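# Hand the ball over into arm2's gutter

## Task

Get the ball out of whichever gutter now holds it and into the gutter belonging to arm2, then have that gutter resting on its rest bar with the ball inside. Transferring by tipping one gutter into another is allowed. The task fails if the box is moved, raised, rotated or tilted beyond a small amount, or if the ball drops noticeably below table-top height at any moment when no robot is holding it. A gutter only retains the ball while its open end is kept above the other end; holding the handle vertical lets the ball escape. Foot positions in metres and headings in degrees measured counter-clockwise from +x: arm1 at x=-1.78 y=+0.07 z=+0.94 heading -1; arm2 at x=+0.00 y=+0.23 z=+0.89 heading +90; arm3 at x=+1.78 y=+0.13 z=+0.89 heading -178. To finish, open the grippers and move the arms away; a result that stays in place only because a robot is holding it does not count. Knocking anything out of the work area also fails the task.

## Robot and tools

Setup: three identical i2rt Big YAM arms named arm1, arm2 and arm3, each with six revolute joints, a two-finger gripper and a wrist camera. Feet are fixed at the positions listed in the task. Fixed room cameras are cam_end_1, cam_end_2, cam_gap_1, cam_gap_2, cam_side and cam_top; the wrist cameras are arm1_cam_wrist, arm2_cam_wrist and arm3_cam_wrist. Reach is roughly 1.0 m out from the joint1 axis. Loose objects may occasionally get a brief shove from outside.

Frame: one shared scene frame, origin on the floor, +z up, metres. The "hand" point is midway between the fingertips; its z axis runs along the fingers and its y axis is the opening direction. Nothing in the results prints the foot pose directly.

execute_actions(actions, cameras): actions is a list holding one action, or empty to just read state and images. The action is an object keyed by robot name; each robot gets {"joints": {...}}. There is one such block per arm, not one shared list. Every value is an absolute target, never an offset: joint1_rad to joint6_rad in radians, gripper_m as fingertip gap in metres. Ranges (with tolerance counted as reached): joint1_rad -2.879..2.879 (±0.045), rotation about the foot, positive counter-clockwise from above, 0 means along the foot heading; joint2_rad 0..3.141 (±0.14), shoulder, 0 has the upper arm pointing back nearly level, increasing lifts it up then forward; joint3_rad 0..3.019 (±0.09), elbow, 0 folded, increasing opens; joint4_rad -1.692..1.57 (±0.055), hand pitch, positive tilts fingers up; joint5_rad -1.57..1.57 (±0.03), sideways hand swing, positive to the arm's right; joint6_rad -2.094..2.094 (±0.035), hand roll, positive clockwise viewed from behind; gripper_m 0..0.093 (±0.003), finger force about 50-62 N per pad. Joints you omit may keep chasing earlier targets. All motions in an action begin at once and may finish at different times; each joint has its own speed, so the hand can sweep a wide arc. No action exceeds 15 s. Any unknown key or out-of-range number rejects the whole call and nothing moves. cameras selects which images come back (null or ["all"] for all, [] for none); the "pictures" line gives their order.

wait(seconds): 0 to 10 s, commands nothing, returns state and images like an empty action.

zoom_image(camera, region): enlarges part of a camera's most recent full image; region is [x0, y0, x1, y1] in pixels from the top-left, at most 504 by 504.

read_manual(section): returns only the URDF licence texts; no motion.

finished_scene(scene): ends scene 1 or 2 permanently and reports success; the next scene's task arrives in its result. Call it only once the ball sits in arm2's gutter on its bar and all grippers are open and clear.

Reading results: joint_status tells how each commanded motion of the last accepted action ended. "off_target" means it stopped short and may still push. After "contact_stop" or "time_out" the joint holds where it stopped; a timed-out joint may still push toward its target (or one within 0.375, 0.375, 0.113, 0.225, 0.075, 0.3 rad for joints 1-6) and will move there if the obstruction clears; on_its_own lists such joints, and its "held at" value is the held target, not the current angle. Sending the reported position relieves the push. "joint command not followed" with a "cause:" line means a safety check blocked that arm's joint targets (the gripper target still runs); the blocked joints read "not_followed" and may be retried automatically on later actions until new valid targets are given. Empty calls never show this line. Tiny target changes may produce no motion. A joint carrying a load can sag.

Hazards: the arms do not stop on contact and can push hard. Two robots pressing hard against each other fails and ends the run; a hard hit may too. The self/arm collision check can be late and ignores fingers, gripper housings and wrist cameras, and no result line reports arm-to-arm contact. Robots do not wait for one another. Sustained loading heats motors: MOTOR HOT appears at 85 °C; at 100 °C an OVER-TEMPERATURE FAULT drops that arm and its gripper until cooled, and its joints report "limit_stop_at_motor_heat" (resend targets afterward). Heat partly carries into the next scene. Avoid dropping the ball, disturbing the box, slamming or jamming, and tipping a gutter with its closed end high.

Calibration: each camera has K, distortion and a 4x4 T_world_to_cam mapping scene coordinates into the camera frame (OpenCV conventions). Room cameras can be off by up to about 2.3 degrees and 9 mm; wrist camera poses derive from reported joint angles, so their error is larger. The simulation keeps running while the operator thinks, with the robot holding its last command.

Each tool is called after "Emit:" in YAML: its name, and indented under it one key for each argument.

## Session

Emit:
execute_actions:
  actions: []

Scene clock: 0.00 s.
Motor temperatures (°C, as the motors report them): arm1=[23 25 29 24 23 23] | arm2=[24 28 30 25 24 25] | arm3=[25 22 30 23 25 23]
arm1.joint_positions: joint1_rad=+0.616 joint2_rad=+0.485 joint3_rad=+1.596 joint4_rad=-1.550 joint5_rad=-0.079 joint6_rad=+0.277 gripper_m=+0.094
arm1.joint_status: not commanded
arm1.hand: x=-1.7004 y=+0.1430 z=+1.5437 quat_wxyz=(-0.472, +0.160, -0.827, -0.259) (m; scene frame)
arm2.joint_positions: joint1_rad=-0.783 joint2_rad=+0.406 joint3_rad=+1.481 joint4_rad=-1.482 joint5_rad=+0.280 joint6_rad=+0.404 gripper_m=+0.094
arm2.joint_status: not commanded
arm2.hand: x=+0.1073 y=+0.2642 z=+1.4750 quat_wxyz=(-0.515, +0.078, -0.826, -0.213) (m; scene frame)
arm3.joint_positions: joint1_rad=+0.228 joint2_rad=+0.530 joint3_rad=+1.352 joint4_rad=-1.269 joint5_rad=-0.047 joint6_rad=-0.406 gripper_m=+0.094
arm3.joint_status: not commanded
arm3.hand: x=+1.5732 y=+0.0658 z=+1.4430 quat_wxyz=(+0.019, -0.798, -0.286, +0.530) (m; scene frame)
pictures: arm1_cam_wrist, arm2_cam_wrist, arm3_cam_wrist, cam_end_1, cam_end_2, cam_gap_1, cam_gap_2, cam_side, cam_top
camera_calibration (this result's frames):
arm1_cam_wrist: T_world_to_cam=[[0.506767, -0.815072, -0.280794, 1.41293], [-0.817813, -0.351493, -0.45567, -0.636475], [0.272706, 0.460555, -0.844701, 1.82675], [0, 0, 0, 1]] pos_world=[-1.73471, 0.0866044, 1.64978]
arm2_cam_wrist: T_world_to_cam=[[0.331295, -0.903071, -0.273323, 0.607853], [-0.852715, -0.162571, -0.496435, 0.871159], [0.403882, 0.397533, -0.823921, 1.18869], [0, 0, 0, 1]] pos_world=[0.0613811, 0.218016, 1.578]
arm3_cam_wrist: T_world_to_cam=[[-0.432105, 0.835691, 0.338977, 0.13426], [0.723236, 0.545661, -0.423301, -0.556134], [-0.538715, 0.0622504, -0.840185, 2.1801], [0, 0, 0, 1]] pos_world=[1.63468, 0.0555486, 1.55076]
Images, in order (width x height): arm1_cam_wrist 504x504, arm2_cam_wrist 504x504, arm3_cam_wrist 504x504, cam_end_1 896x504, cam_end_2 896x504, cam_gap_1 896x504, cam_gap_2 896x504, cam_side 896x504, cam_top 896x504.

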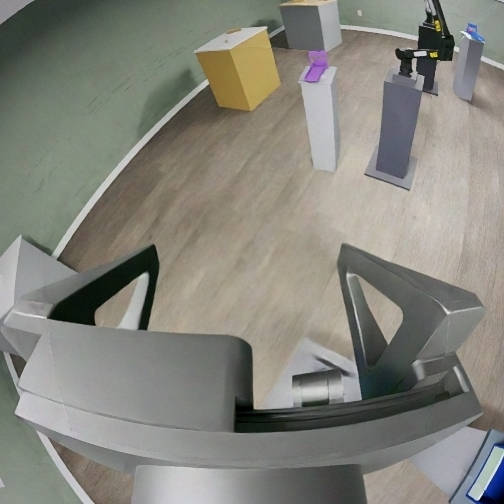

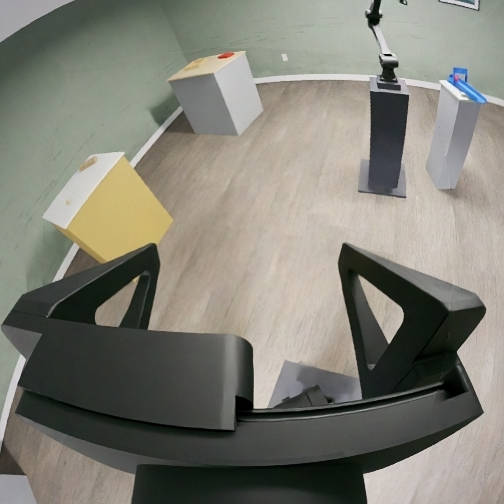

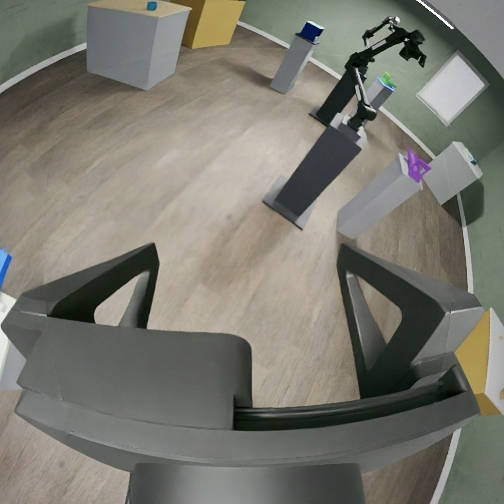

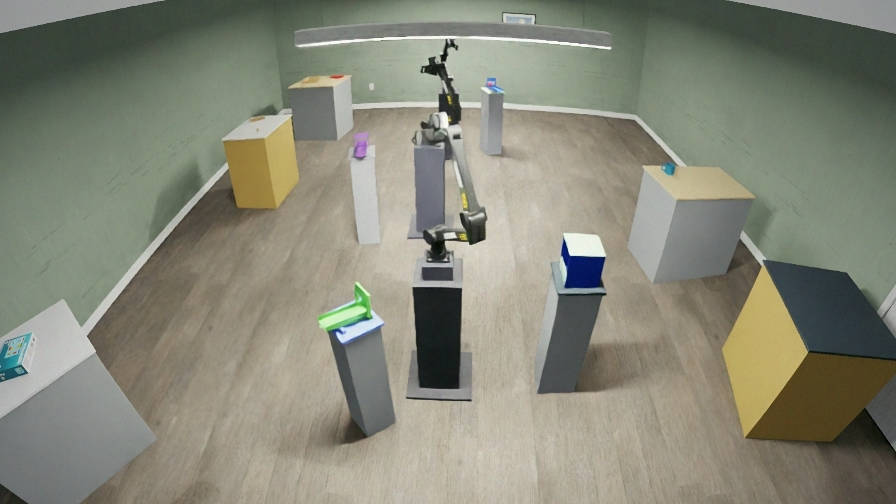

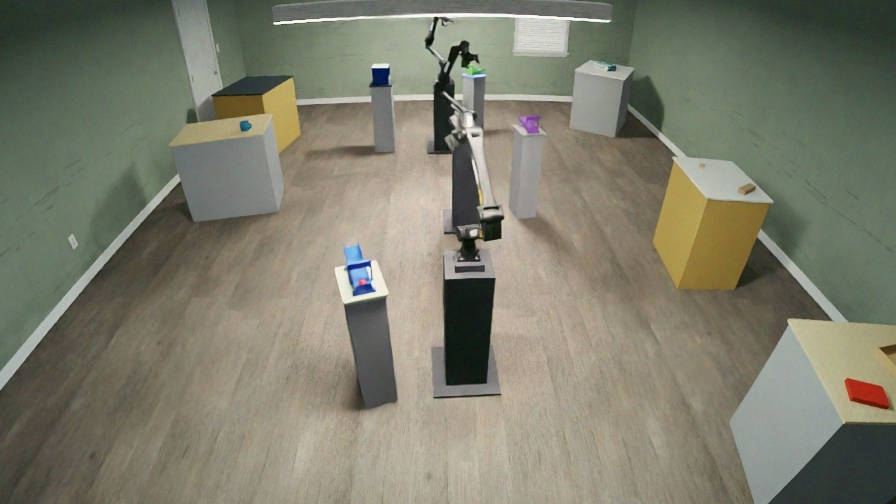

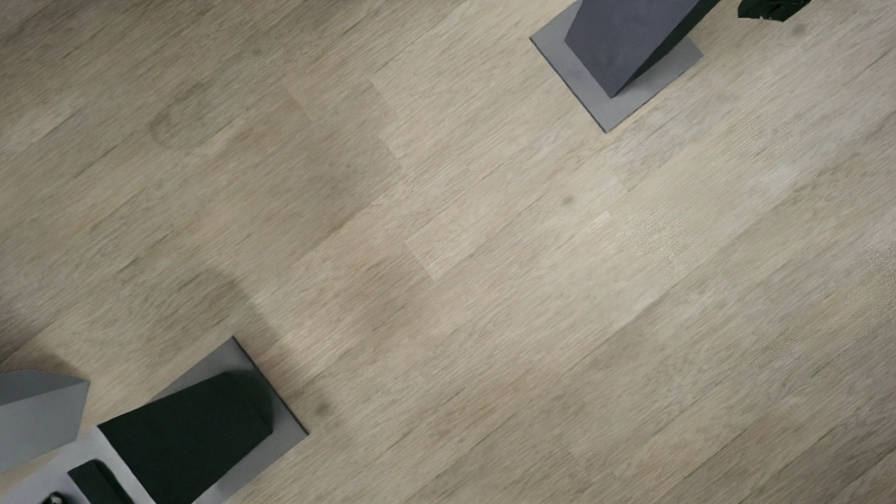

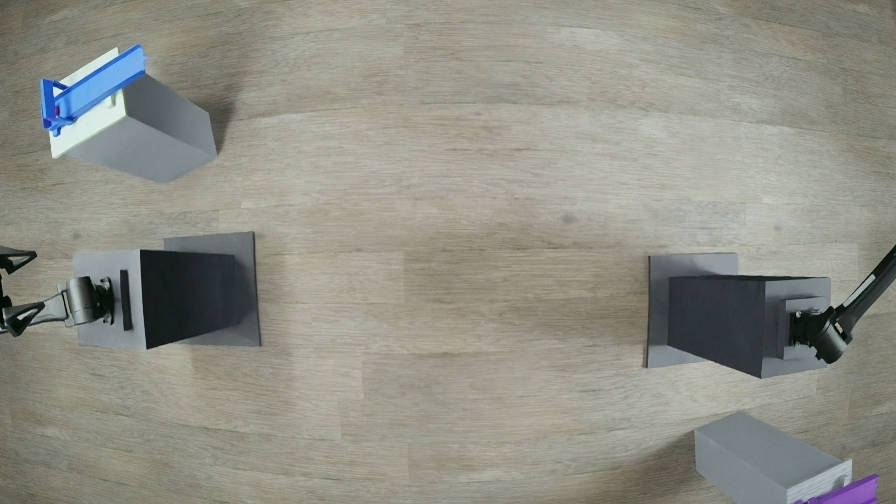

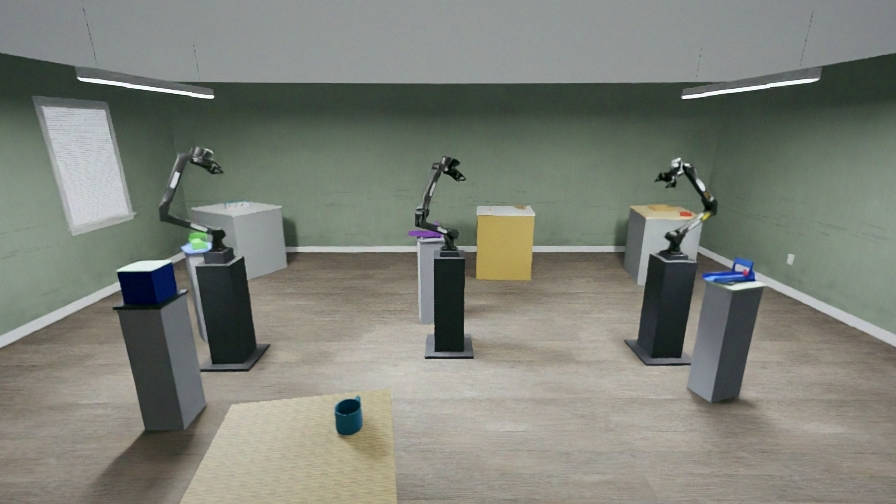

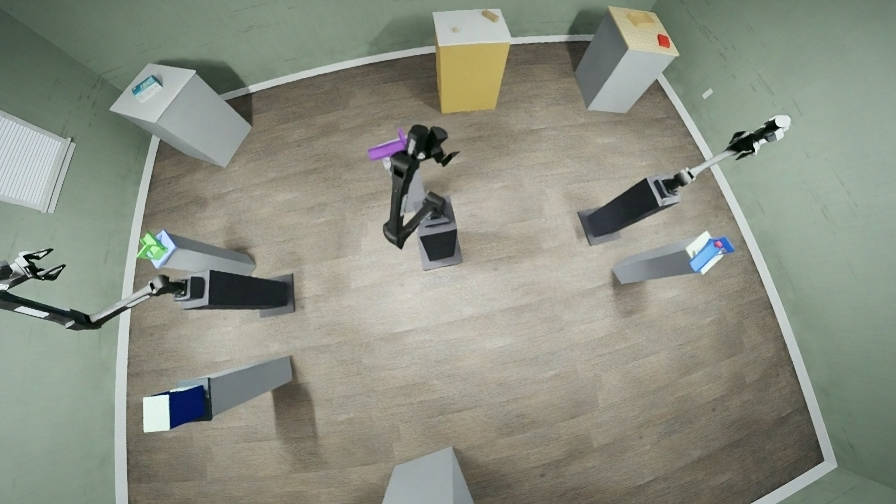

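Emit:
execute_actions:
  actions:
    - {"arm3":{"joints":{"joint1_rad":1.73,"joint2_rad":1.517,"joint3_rad":1.5,"joint4_rad":-1.55,"joint5_rad":0,"joint6_rad":0}},"arm2":{"joints":{"joint1_rad":0.24,"joint2_rad":1.517,"joint3_rad":1.5,"joint4_rad":-1.55,"joint5_rad":0,"joint6_rad":0}}}
  cameras: ["arm3_cam_wrist","arm2_cam_wrist"]

Scene clock: 8.20 s.
Motor temperatures (°C, as the motors report them): arm1=[23 25 30 24 23 23] | arm2=[24 29 31 25 24 25] | arm3=[25 22 32 23 25 23]
arm1.joint_positions: joint1_rad=+0.616 joint2_rad=+0.485 joint3_rad=+1.596 joint4_rad=-1.550 joint5_rad=-0.079 joint6_rad=+0.277 gripper_m=+0.094
arm1.joint_status: not commanded
arm1.hand: x=-1.7004 y=+0.1430 z=+1.5437 quat_wxyz=(-0.472, +0.160, -0.827, -0.259) (m; scene frame)
arm2.joint_positions: joint1_rad=+0.248 joint2_rad=+1.526 joint3_rad=+1.480 joint4_rad=-1.538 joint5_rad=+0.001 joint6_rad=+0.011 gripper_m=+0.094
arm2.joint_status: all done
arm2.hand: x=-0.1088 y=+0.6673 z=+1.1455 quat_wxyz=(-0.001, +0.785, -0.620, +0.001) (m; scene frame)
arm3.joint_positions: joint1_rad=+1.736 joint2_rad=+1.517 joint3_rad=+1.485 joint4_rad=-1.534 joint5_rad=-0.001 joint6_rad=-0.011 gripper_m=+0.094
arm3.joint_status: all done
arm3.hand: x=+1.8640 y=-0.3177 z=+1.1454 quat_wxyz=(-0.005, -0.632, -0.775, -0.001) (m; scene frame)
pictures: arm2_cam_wrist, arm3_cam_wrist
camera_calibration (this result's frames):
arm2_cam_wrist: T_world_to_cam=[[0.974584, 0.223224, 0.0188836, -0.062823], [0.170941, -0.795499, 0.581344, -0.112045], [0.144792, -0.56334, -0.813439, 1.44521], [0, 0, 0, 1]] pos_world=[-0.128875, 0.739035, 1.24191]
arm3_cam_wrist: T_world_to_cam=[[-0.978807, -0.204774, -0.00228895, 1.76072], [-0.168405, 0.798506, 0.577951, -0.0876981], [-0.116521, 0.566088, -0.816068, 1.45604], [0, 0, 0, 1]] pos_world=[1.8783, -0.393667, 1.24294]
Images, in order (width x height): arm2_cam_wrist 504x504, arm3_cam_wrist 504x504.

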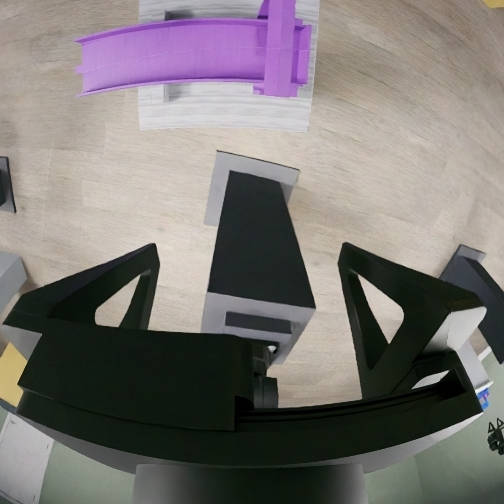

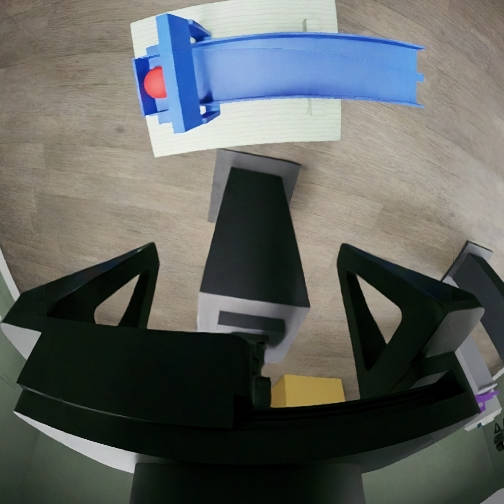

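Emit:
execute_actions:
  actions:
    - {"arm3":{"joints":{"joint1_rad":1.915,"joint2_rad":1.855,"joint3_rad":1.58,"joint4_rad":-1.288,"joint5_rad":0.25,"joint6_rad":0.09}},"arm2":{"joints":{"joint1_rad":0.12,"joint2_rad":1.906,"joint3_rad":1.672,"joint4_rad":-1.322,"joint5_rad":-0.25,"joint6_rad":-0.105}}}
  cameras: ["arm3_cam_wrist","arm2_cam_wrist","cam_side","cam_end_1"]

Scene clock: 26.67 s.
Motor temperatures (°C, as the motors report them): arm1=[23 25 30 25 23 23] | arm2=[24 30 36 25 24 25] | arm3=[25 23 34 23 25 23]
arm1.joint_positions: joint1_rad=+0.616 joint2_rad=+0.485 joint3_rad=+1.596 joint4_rad=-1.550 joint5_rad=-0.079 joint6_rad=+0.277 gripper_m=+0.094
arm1.joint_status: not commanded
arm1.hand: x=-1.7004 y=+0.1430 z=+1.5437 quat_wxyz=(-0.472, +0.160, -0.827, -0.259) (m; scene frame)
arm2.joint_positions: joint1_rad=+0.113 joint2_rad=+1.924 joint3_rad=+1.641 joint4_rad=-1.334 joint5_rad=-0.247 joint6_rad=-0.094 gripper_m=+0.094
arm2.joint_status: all done
arm2.hand: x=-0.1049 y=+0.7952 z=+1.0138 quat_wxyz=(+0.100, +0.769, -0.628, -0.074) (m; scene frame)
arm3.joint_positions: joint1_rad=+1.918 joint2_rad=+1.852 joint3_rad=+1.563 joint4_rad=-1.303 joint5_rad=+0.248 joint6_rad=+0.079 gripper_m=+0.094
arm3.joint_status: all done
arm3.hand: x=+1.9415 y=-0.4043 z=+1.0178 quat_wxyz=(+0.071, -0.590, -0.798, +0.097) (m; scene frame)
pictures: arm2_cam_wrist, arm3_cam_wrist, cam_end_1, cam_side
camera_calibration (this result's frames):
arm2_cam_wrist: T_world_to_cam=[[0.955464, 0.184169, -0.230588, 0.189271], [0.286586, -0.76548, 0.576115, 0.0591129], [-0.0704082, -0.616541, -0.784169, 1.39957], [0, 0, 0, 1]] pos_world=[-0.0992419, 0.873283, 1.10709]
arm3_cam_wrist: T_world_to_cam=[[-0.925762, -0.287334, 0.245773, 1.4297], [-0.103998, 0.818438, 0.565104, -0.0356742], [-0.363524, 0.497592, -0.787561, 1.83285], [0, 0, 0, 1]] pos_world=[1.98613, -0.472013, 1.11226]
Images, in order (width x height): arm2_cam_wrist 504x504, arm3_cam_wrist 504x504, cam_end_1 896x504, cam_side 896x504.

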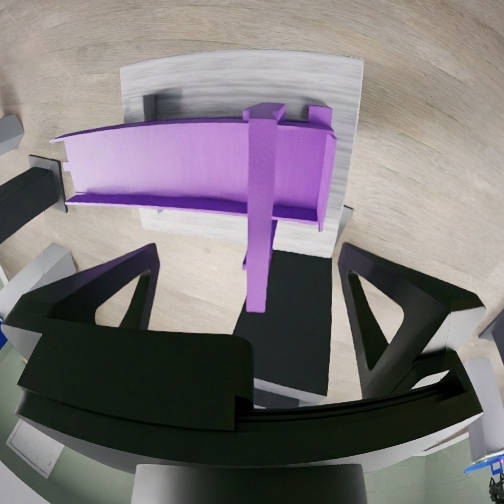

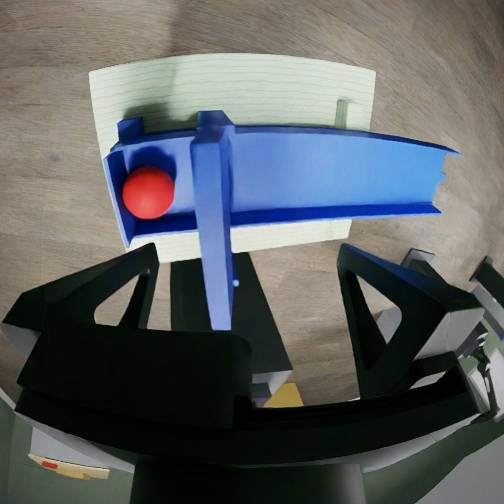

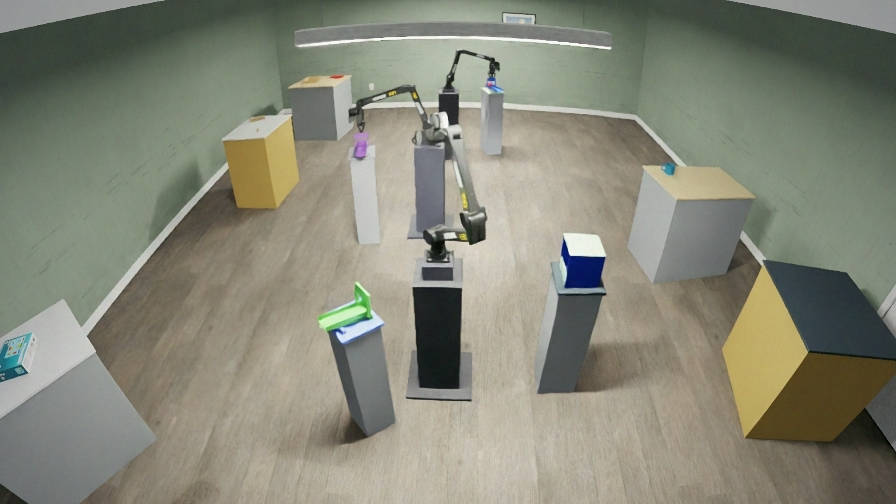

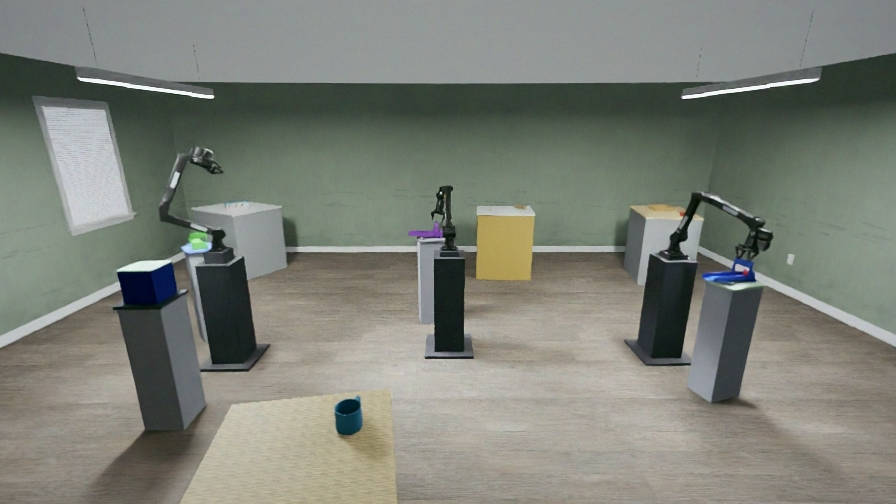

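Emit:
execute_actions:
  actions:
    - {"arm3":{"joints":{"joint1_rad":1.94,"joint2_rad":1.918,"joint3_rad":1.497,"joint4_rad":-1.17}},"arm2":{"joints":{"joint1_rad":0.13,"joint2_rad":1.968,"joint3_rad":1.588,"joint4_rad":-1.184}}}
  cameras: ["arm3_cam_wrist","arm2_cam_wrist","cam_side","cam_end_1"]

Emit:
zoom_image:
  camera: "cam_side"
  region: [680, 210, 800, 300]

Emit:
zoom_image:
  camera: "cam_end_1"
  region: [320, 80, 420, 170]

Scene clock: 44.57 s.
Motor temperatures (°C, as the motors report them): arm1=[23 25 31 25 23 23] | arm2=[24 32 37 25 24 25] | arm3=[25 24 35 23 25 23]
arm1.joint_positions: joint1_rad=+0.616 joint2_rad=+0.485 joint3_rad=+1.596 joint4_rad=-1.550 joint5_rad=-0.079 joint6_rad=+0.277 gripper_m=+0.094
arm1.joint_status: not commanded
arm1.hand: x=-1.7004 y=+0.1430 z=+1.5437 quat_wxyz=(-0.472, +0.160, -0.827, -0.259) (m; scene frame)
arm2.joint_positions: joint1_rad=+0.123 joint2_rad=+1.978 joint3_rad=+1.583 joint4_rad=-1.199 joint5_rad=-0.248 joint6_rad=-0.094 gripper_m=+0.094
arm2.joint_status: all done
arm2.hand: x=-0.1118 y=+0.8036 z=+0.9625 quat_wxyz=(+0.092, +0.773, -0.623, -0.082) (m; scene frame)
arm3.joint_positions: joint1_rad=+1.936 joint2_rad=+1.922 joint3_rad=+1.491 joint4_rad=-1.187 joint5_rad=+0.249 joint6_rad=+0.079 gripper_m=+0.094
arm3.joint_status: all done
arm3.hand: x=+1.9511 y=-0.3998 z=+0.9548 quat_wxyz=(+0.081, -0.581, -0.804, +0.091) (m; scene frame)
pictures: arm2_cam_wrist, arm3_cam_wrist, cam_end_1, cam_side
camera_calibration (this result's frames):
arm2_cam_wrist: T_world_to_cam=[[0.952886, 0.198921, -0.228996, 0.168742], [0.295897, -0.775681, 0.557462, 0.124269], [-0.0667371, -0.598956, -0.797996, 1.36369], [0, 0, 0, 1]] pos_world=[-0.106555, 0.879615, 1.05758]
arm3_cam_wrist: T_world_to_cam=[[-0.917901, -0.309808, 0.247943, 1.42887], [-0.113001, 0.803056, 0.585091, -0.010396], [-0.380379, 0.509038, -0.772135, 1.80724], [0, 0, 0, 1]] pos_world=[1.99783, -0.468928, 1.04723]
Images, in order (width x height): arm2_cam_wrist 504x504, arm3_cam_wrist 504x504, cam_end_1 896x504, cam_side 896x504.

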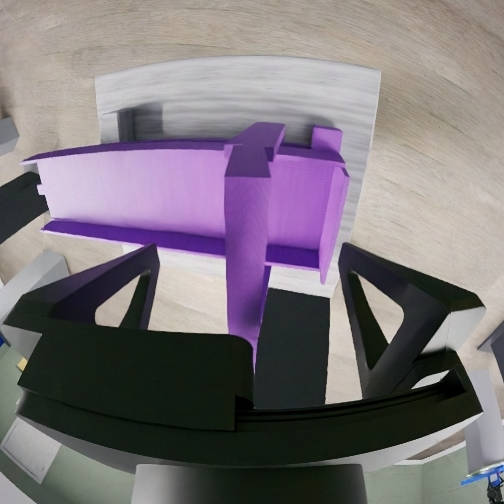

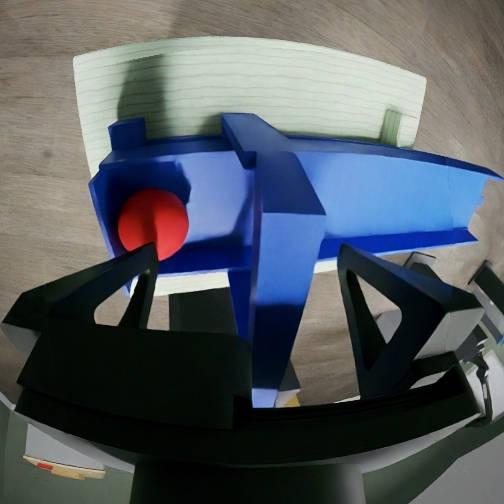

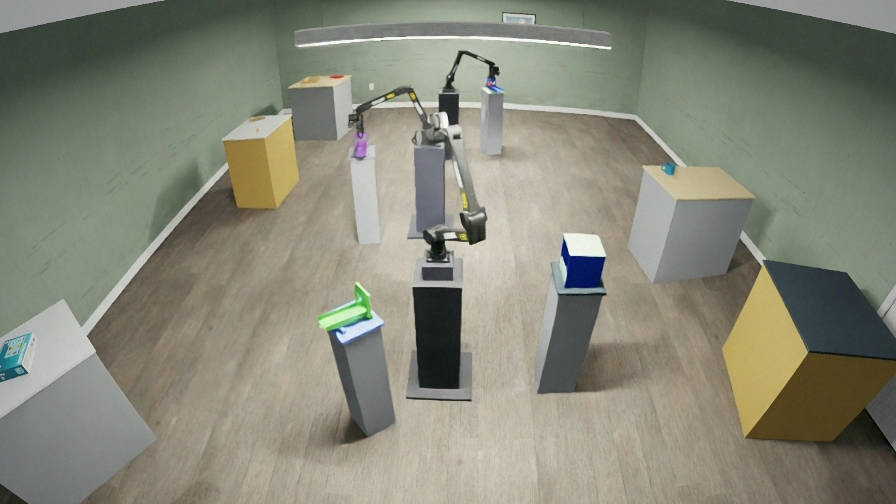

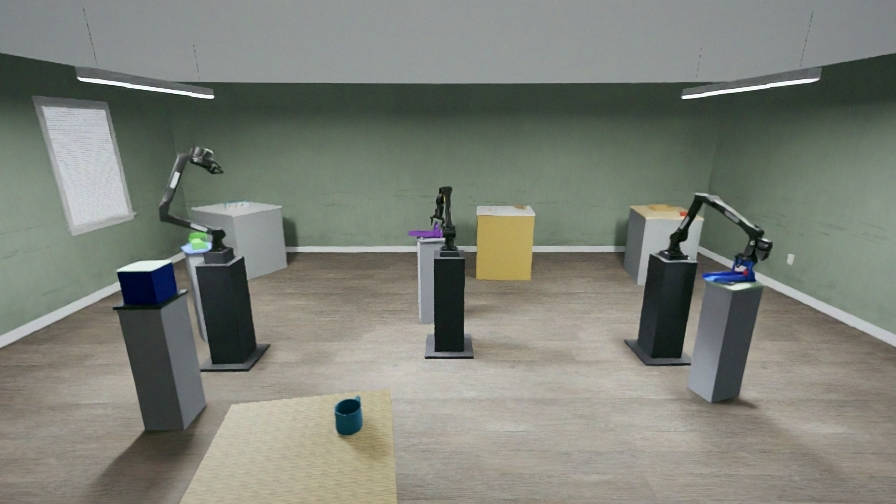

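Region (680, 210, 800, 300) of cam_side's 896x504 image, scaled by 4.200, with more detail than that image has; it fills the top 378 rows of this view, and the rest is white.

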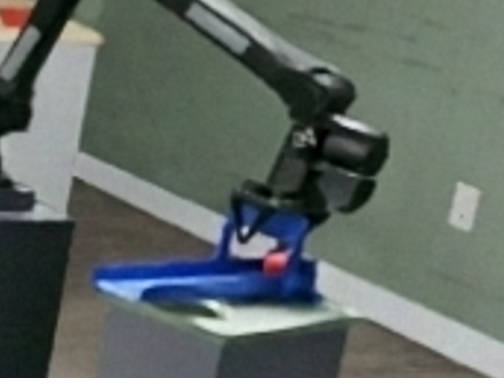

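Region (320, 80, 420, 170) of cam_end_1's 896x504 image, scaled by 5.040, with more detail than that image has; it fills the top 454 rows of this view, and the rest is white.

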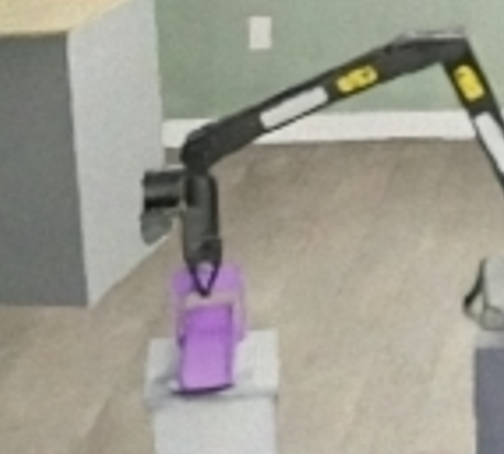

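Emit:
execute_actions:
  actions:
    - {"arm3":{"joints":{"joint1_rad":1.918,"joint2_rad":1.885,"joint4_rad":-1.2}},"arm2":{"joints":{"joint2_rad":1.985}}}
  cameras: ["arm3_cam_wrist","arm2_cam_wrist","cam_side"]

Emit:
zoom_image:
  camera: "cam_side"
  region: [680, 210, 800, 300]

Scene clock: 51.10 s.
Motor temperatures (°C, as the motors report them): arm1=[23 25 31 25 23 23] | arm2=[24 33 37 25 24 25] | arm3=[25 25 34 23 25 23]
arm1.joint_positions: joint1_rad=+0.616 joint2_rad=+0.485 joint3_rad=+1.596 joint4_rad=-1.550 joint5_rad=-0.079 joint6_rad=+0.277 gripper_m=+0.094
arm1.joint_status: not commanded
arm1.hand: x=-1.7004 y=+0.1430 z=+1.5437 quat_wxyz=(-0.472, +0.160, -0.827, -0.259) (m; scene frame)
arm2.joint_positions: joint1_rad=+0.123 joint2_rad=+1.978 joint3_rad=+1.583 joint4_rad=-1.199 joint5_rad=-0.248 joint6_rad=-0.094 gripper_m=+0.094
arm2.joint_status: all done
arm2.hand: x=-0.1118 y=+0.8036 z=+0.9625 quat_wxyz=(+0.092, +0.773, -0.623, -0.082) (m; scene frame)
arm3.joint_positions: joint1_rad=+1.923 joint2_rad=+1.888 joint3_rad=+1.491 joint4_rad=-1.187 joint5_rad=+0.249 joint6_rad=+0.079 gripper_m=+0.094
arm3.joint_status: all done
arm3.hand: x=+1.9446 y=-0.4039 z=+0.9730 quat_wxyz=(+0.068, -0.589, -0.799, +0.100) (m; scene frame)
pictures: arm2_cam_wrist, arm3_cam_wrist, cam_side
camera_calibration (this result's frames):
arm2_cam_wrist: T_world_to_cam=[[0.952886, 0.198921, -0.228996, 0.168742], [0.295897, -0.775681, 0.557462, 0.124269], [-0.0667371, -0.598956, -0.797996, 1.36369], [0, 0, 0, 1]] pos_world=[-0.106555, 0.879615, 1.05758]
arm3_cam_wrist: T_world_to_cam=[[-0.925167, -0.289459, 0.245519, 1.4419], [-0.109345, 0.822685, 0.557882, 0.00883549], [-0.363469, 0.489288, -0.792772, 1.80013], [0, 0, 0, 1]] pos_world=[1.98926, -0.470681, 1.06815]
Images, in order (width x height): arm2_cam_wrist 504x504, arm3_cam_wrist 504x504, cam_side 896x504.

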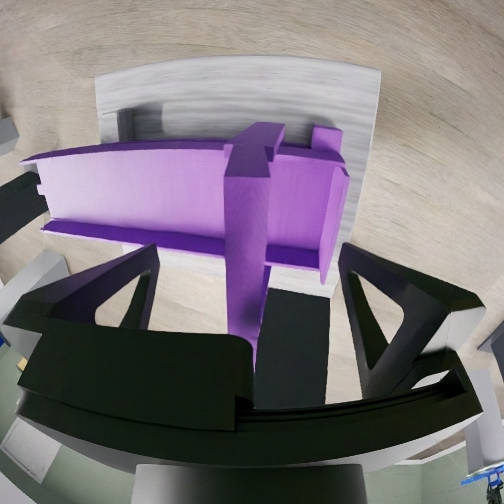

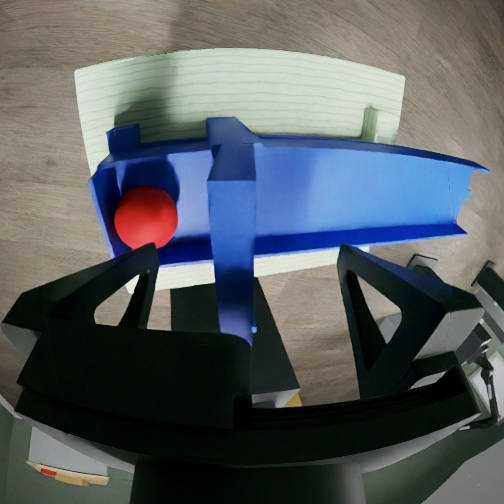

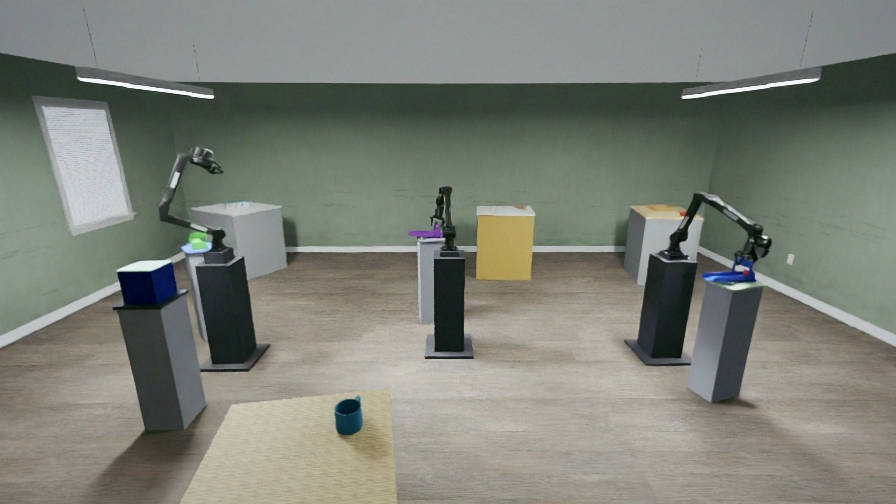

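Region (680, 210, 800, 300) of cam_side's 896x504 image, scaled by 4.200, with more detail than that image has; it fills the top 378 rows of this view, and the rest is white.

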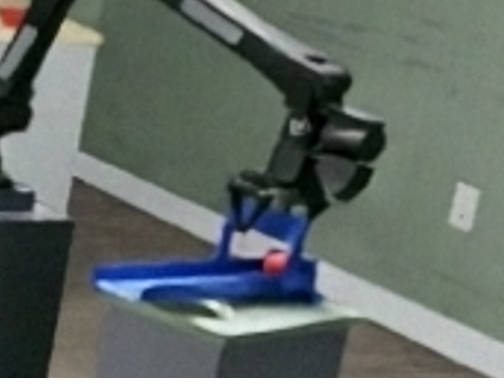

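Good enough on both; close.

Emit:
execute_actions:
  actions:
    - {"arm3":{"joints":{"gripper_m":0.0}},"arm2":{"joints":{"gripper_m":0.0}}}
  cameras: ["arm3_cam_wrist","arm2_cam_wrist"]

Scene clock: 54.90 s.
Motor temperatures (°C, as the motors report them): arm1=[23 25 31 25 23 23] | arm2=[24 33 36 25 24 25] | arm3=[25 25 34 23 25 23]
arm1.joint_positions: joint1_rad=+0.616 joint2_rad=+0.485 joint3_rad=+1.596 joint4_rad=-1.550 joint5_rad=-0.079 joint6_rad=+0.277 gripper_m=+0.094
arm1.joint_status: not commanded
arm1.hand: x=-1.7004 y=+0.1430 z=+1.5437 quat_wxyz=(-0.472, +0.160, -0.827, -0.259) (m; scene frame)
arm2.joint_positions: joint1_rad=+0.124 joint2_rad=+1.978 joint3_rad=+1.583 joint4_rad=-1.199 joint5_rad=-0.248 joint6_rad=-0.097 gripper_m=+0.011
arm2.joint_status: gripper_m off_target (ended at +0.011, target +0.000)
arm2.hand: x=-0.1121 y=+0.8037 z=+0.9624 quat_wxyz=(+0.092, +0.774, -0.621, -0.083) (m; scene frame)
arm3.joint_positions: joint1_rad=+1.923 joint2_rad=+1.888 joint3_rad=+1.491 joint4_rad=-1.187 joint5_rad=+0.248 joint6_rad=+0.080 gripper_m=+0.011
arm3.joint_status: gripper_m off_target (ended at +0.011, target +0.000)
arm3.hand: x=+1.9447 y=-0.4039 z=+0.9730 quat_wxyz=(+0.067, -0.589, -0.799, +0.100) (m; scene frame)
pictures: arm2_cam_wrist, arm3_cam_wrist
camera_calibration (this result's frames):
arm2_cam_wrist: T_world_to_cam=[[0.951928, 0.202703, -0.229664, 0.166522], [0.299289, -0.775204, 0.556314, 0.125659], [-0.0652698, -0.598307, -0.798604, 1.3638], [0, 0, 0, 1]] pos_world=[-0.10711, 0.879629, 1.05748]
arm3_cam_wrist: T_world_to_cam=[[-0.925458, -0.289157, 0.244778, 1.44344], [-0.109447, 0.822617, 0.557963, 0.00891834], [-0.362698, 0.489581, -0.792944, 1.79891], [0, 0, 0, 1]] pos_world=[1.98928, -0.470669, 1.06814]
Images, in order (width x height): arm2_cam_wrist 504x504, arm3_cam_wrist 504x504.

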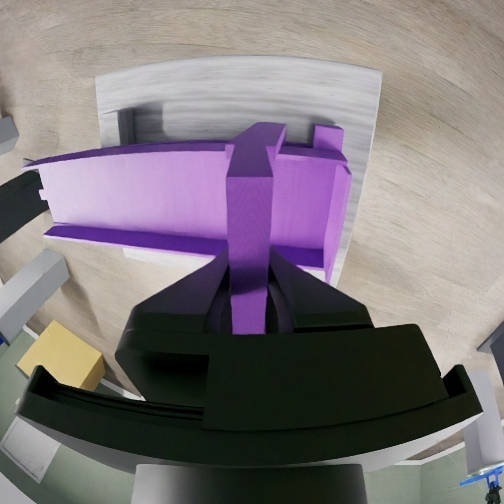

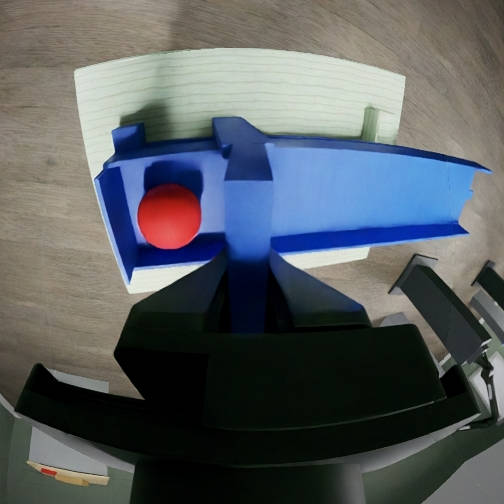

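Emit:
execute_actions:
  actions:
    - {"arm3":{"joints":{"joint2_rad":1.62,"joint5_rad":0.34,"joint4_rad":-1.1}},"arm2":{"joints":{"joint2_rad":1.7}}}
  cameras: ["arm3_cam_wrist"]

Emit:
execute_actions:
  actions:
    - {"arm3":{"joints":{"joint4_rad":-0.9,"joint6_rad":-0.6}},"arm2":{"joints":{"joint1_rad":-1.62,"joint2_rad":2.07,"joint3_rad":1.86,"joint4_rad":-0.9,"joint5_rad":0,"joint6_rad":1.571}}}
  cameras: ["arm3_cam_wrist"]

Emit:
execute_actions:
  actions:
    - {"arm3":{"joints":{"joint1_rad":1.0,"joint6_rad":-1.571}}}
  cameras: ["arm3_cam_wrist","cam_side"]

Scene clock: 68.17 s.
Motor temperatures (°C, as the motors report them): arm1=[23 25 31 25 23 23] | arm2=[24 33 36 25 24 25] | arm3=[25 25 34 23 25 23]
arm1.joint_positions: joint1_rad=+0.616 joint2_rad=+0.485 joint3_rad=+1.596 joint4_rad=-1.550 joint5_rad=-0.079 joint6_rad=+0.277 gripper_m=+0.094
arm1.joint_status: not commanded
arm1.hand: x=-1.7004 y=+0.1430 z=+1.5437 quat_wxyz=(-0.472, +0.160, -0.827, -0.259) (m; scene frame)
arm2.joint_positions: joint1_rad=+0.124 joint2_rad=+1.715 joint3_rad=+1.564 joint4_rad=-1.198 joint5_rad=-0.247 joint6_rad=-0.097 gripper_m=+0.011
arm2.joint_status: all done
arm2.hand: x=-0.1108 y=+0.7951 z=+1.1019 quat_wxyz=(+0.007, +0.778, -0.605, -0.169) (m; scene frame)
arm3.joint_positions: joint1_rad=+1.923 joint2_rad=+1.637 joint3_rad=+1.475 joint4_rad=-1.120 joint5_rad=+0.336 joint6_rad=+0.081 gripper_m=+0.011
arm3.joint_status: all done
arm3.hand: x=+1.9320 y=-0.4141 z=+1.1076 quat_wxyz=(-0.037, -0.600, -0.770, +0.213) (m; scene frame)
pictures: arm3_cam_wrist
camera_calibration (this result's frames):
arm3_cam_wrist: T_world_to_cam=[[-0.937664, -0.189643, 0.291242, 1.40907], [-0.108034, 0.955534, 0.274379, 0.307209], [-0.330326, 0.225811, -0.916457, 1.8711], [0, 0, 0, 1]] pos_world=[1.97249, -0.448843, 1.22011]
Images, in order (width x height): arm3_cam_wrist 504x504.

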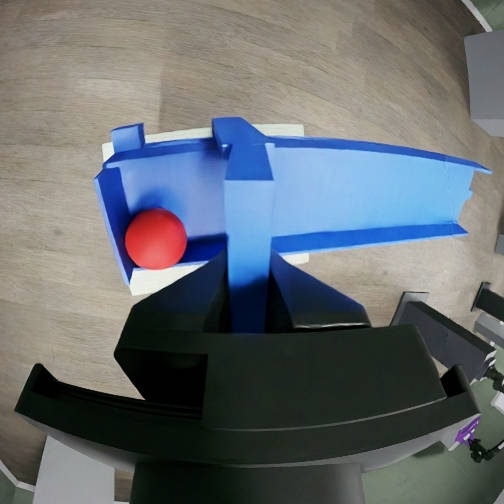

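Scene clock: 70.37 s.
Motor temperatures (°C, as the motors report them): arm1=[23 25 31 25 23 23] | arm2=[24 33 37 25 24 25] | arm3=[25 25 35 23 25 23]
arm1.joint_positions: joint1_rad=+0.616 joint2_rad=+0.485 joint3_rad=+1.596 joint4_rad=-1.550 joint5_rad=-0.079 joint6_rad=+0.277 gripper_m=+0.094
arm1.joint_status: not commanded
arm1.hand: x=-1.7004 y=+0.1430 z=+1.5437 quat_wxyz=(-0.472, +0.160, -0.827, -0.259) (m; scene frame)
arm2.joint_positions: joint1_rad=-1.622 joint2_rad=+2.115 joint3_rad=+1.814 joint4_rad=-0.902 joint5_rad=+0.002 joint6_rad=+1.558 gripper_m=+0.011
arm2.joint_status: all done
arm2.hand: x=+0.7284 y=+0.1929 z=+0.9667 quat_wxyz=(-0.129, -0.710, -0.680, -0.128) (m; scene frame)
arm3.joint_positions: joint1_rad=+1.923 joint2_rad=+1.637 joint3_rad=+1.475 joint4_rad=-0.931 joint5_rad=+0.336 joint6_rad=-0.588 gripper_m=+0.011
arm3.joint_status: all done
arm3.hand: x=+1.9472 y=-0.4525 z=+1.1244 quat_wxyz=(-0.024, -0.324, -0.903, +0.282) (m; scene frame)
pictures: arm3_cam_wrist
camera_calibration (this result's frames):
arm3_cam_wrist: T_world_to_cam=[[-0.59517, -0.62907, 0.500043, 0.310619], [-0.559427, 0.771056, 0.304163, 1.10291], [-0.576901, -0.0987088, -0.810828, 2.11465], [0, 0, 0, 1]] pos_world=[2.02181, -0.446266, 1.22383]
Images, in order (width x height): arm3_cam_wrist 504x504.

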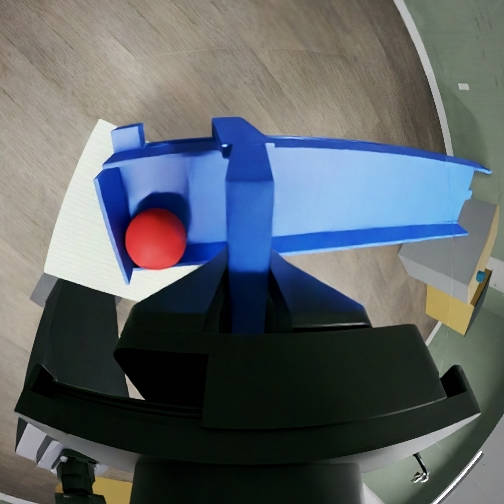

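Scene clock: 72.23 s.
Motor temperatures (°C, as the motors report them): arm1=[23 25 31 25 23 23] | arm2=[24 34 37 25 24 25] | arm3=[25 25 35 23 25 23]
arm1.joint_positions: joint1_rad=+0.616 joint2_rad=+0.485 joint3_rad=+1.596 joint4_rad=-1.550 joint5_rad=-0.079 joint6_rad=+0.277 gripper_m=+0.094
arm1.joint_status: not commanded
arm1.hand: x=-1.7004 y=+0.1430 z=+1.5437 quat_wxyz=(-0.472, +0.160, -0.827, -0.259) (m; scene frame)
arm2.joint_positions: joint1_rad=-1.622 joint2_rad=+2.115 joint3_rad=+1.814 joint4_rad=-0.902 joint5_rad=+0.002 joint6_rad=+1.559 gripper_m=+0.011
arm2.joint_status: not commanded
arm2.hand: x=+0.7284 y=+0.1929 z=+0.9667 quat_wxyz=(-0.129, -0.710, -0.680, -0.128) (m; scene frame)
arm3.joint_positions: joint1_rad=+0.996 joint2_rad=+1.637 joint3_rad=+1.475 joint4_rad=-0.921 joint5_rad=+0.336 joint6_rad=-1.560 gripper_m=+0.011
arm3.joint_status: all done
arm3.hand: x=+1.4158 y=-0.3582 z=+1.1212 quat_wxyz=(+0.216, -0.303, -0.909, +0.185) (m; scene frame)
pictures: arm3_cam_wrist, cam_side
camera_calibration (this result's frames):
arm3_cam_wrist: T_world_to_cam=[[-0.465879, -0.748014, 0.472686, -0.13971], [-0.292423, 0.634339, 0.715614, -0.1544], [-0.835132, 0.195166, -0.514262, 1.95322], [0, 0, 0, 1]] pos_world=[1.52096, -0.387765, 1.181]
Images, in order (width x height): arm3_cam_wrist 504x504, cam_side 896x504.

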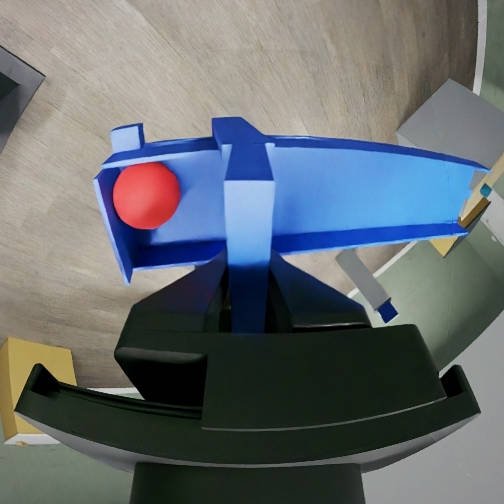

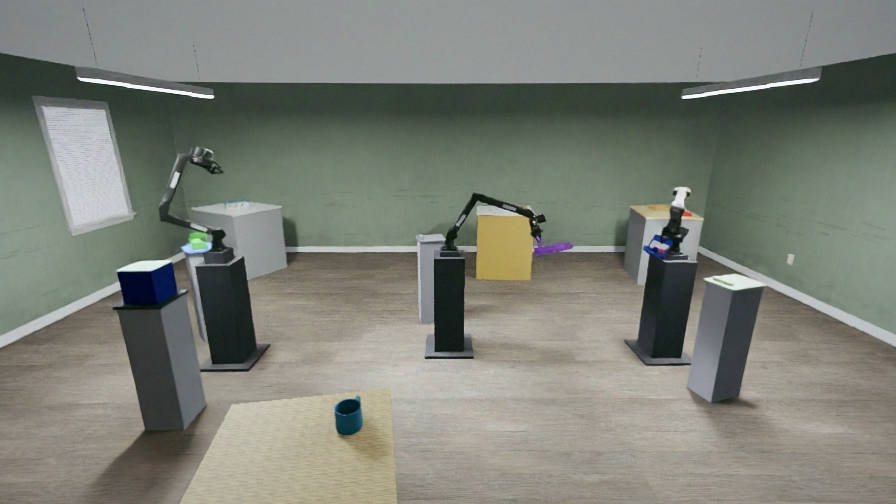

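Emit:
execute_actions:
  actions:
    - {"arm3":{"joints":{"joint1_rad":-0.091,"joint2_rad":1.815,"joint3_rad":1.91,"joint4_rad":-1.1,"joint5_rad":0}},"arm2":{"joints":{"joint2_rad":2.215,"joint3_rad":2.05,"joint4_rad":-0.93}}}
  cameras: ["arm3_cam_wrist","cam_side","cam_gap_2"]

Emit:
zoom_image:
  camera: "cam_side"
  region: [470, 180, 670, 280]

Scene clock: 87.63 s.
Motor temperatures (°C, as the motors report them): arm1=[23 25 31 25 23 23] | arm2=[24 36 41 25 24 25] | arm3=[25 26 37 23 25 23]
arm1.joint_positions: joint1_rad=+0.616 joint2_rad=+0.485 joint3_rad=+1.596 joint4_rad=-1.550 joint5_rad=-0.079 joint6_rad=+0.277 gripper_m=+0.094
arm1.joint_status: not commanded
arm1.hand: x=-1.7004 y=+0.1430 z=+1.5437 quat_wxyz=(-0.472, +0.160, -0.827, -0.259) (m; scene frame)
arm2.joint_positions: joint1_rad=-1.592 joint2_rad=+2.234 joint3_rad=+1.975 joint4_rad=-0.928 joint5_rad=-0.001 joint6_rad=+1.560 gripper_m=+0.011
arm2.joint_status: all done
arm2.hand: x=+0.7697 y=+0.2141 z=+0.9513 quat_wxyz=(-0.132, -0.699, -0.689, -0.137) (m; scene frame)
arm3.joint_positions: joint1_rad=-0.073 joint2_rad=+1.849 joint3_rad=+1.862 joint4_rad=-1.092 joint5_rad=-0.014 joint6_rad=-1.622 gripper_m=+0.011
arm3.joint_status: all done
arm3.hand: x=+1.0895 y=+0.1560 z=+1.1487 quat_wxyz=(+0.172, -0.684, -0.690, +0.166) (m; scene frame)
pictures: arm3_cam_wrist, cam_gap_2, cam_side
camera_calibration (this result's frames):
arm3_cam_wrist: T_world_to_cam=[[-0.882557, -0.0134199, 0.470013, 0.422345], [0.267044, 0.808435, 0.524519, -1.01283], [-0.387014, 0.588433, -0.709906, 1.26961], [0, 0, 0, 1]] pos_world=[1.13457, 0.0773957, 1.23404]
Images, in order (width x height): arm3_cam_wrist 504x504, cam_gap_2 896x504, cam_side 896x504.

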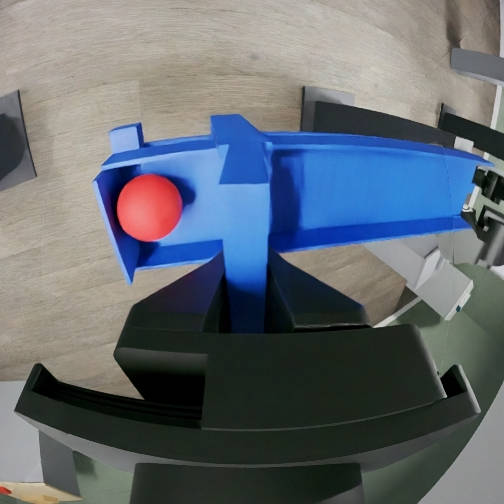

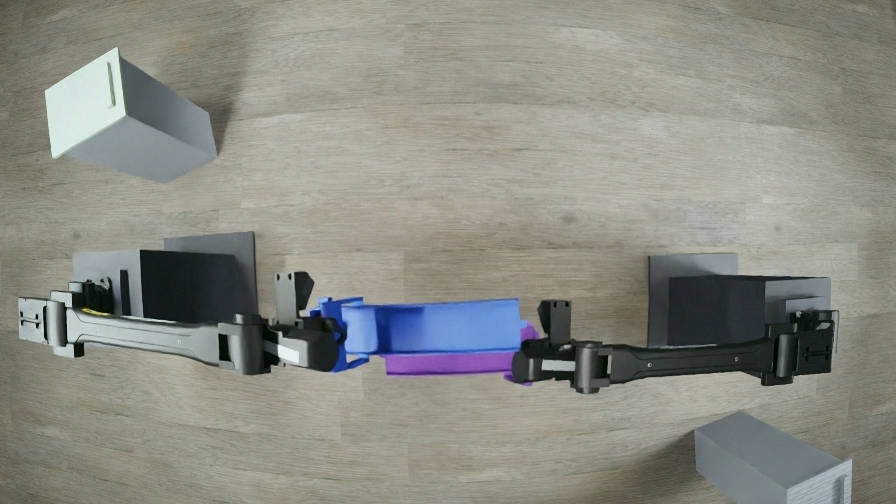

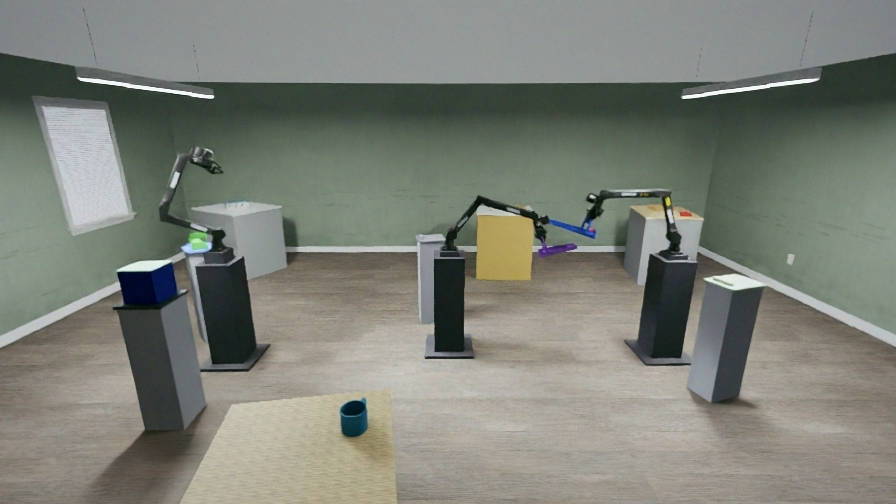

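Region (470, 180, 670, 280) of cam_side's 896x504 image, scaled by 2.520, with more detail than that image has.

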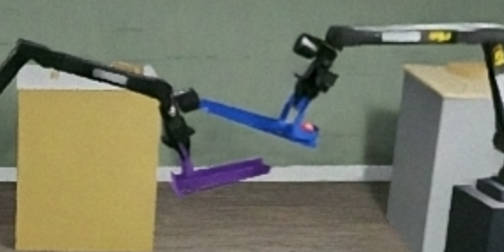

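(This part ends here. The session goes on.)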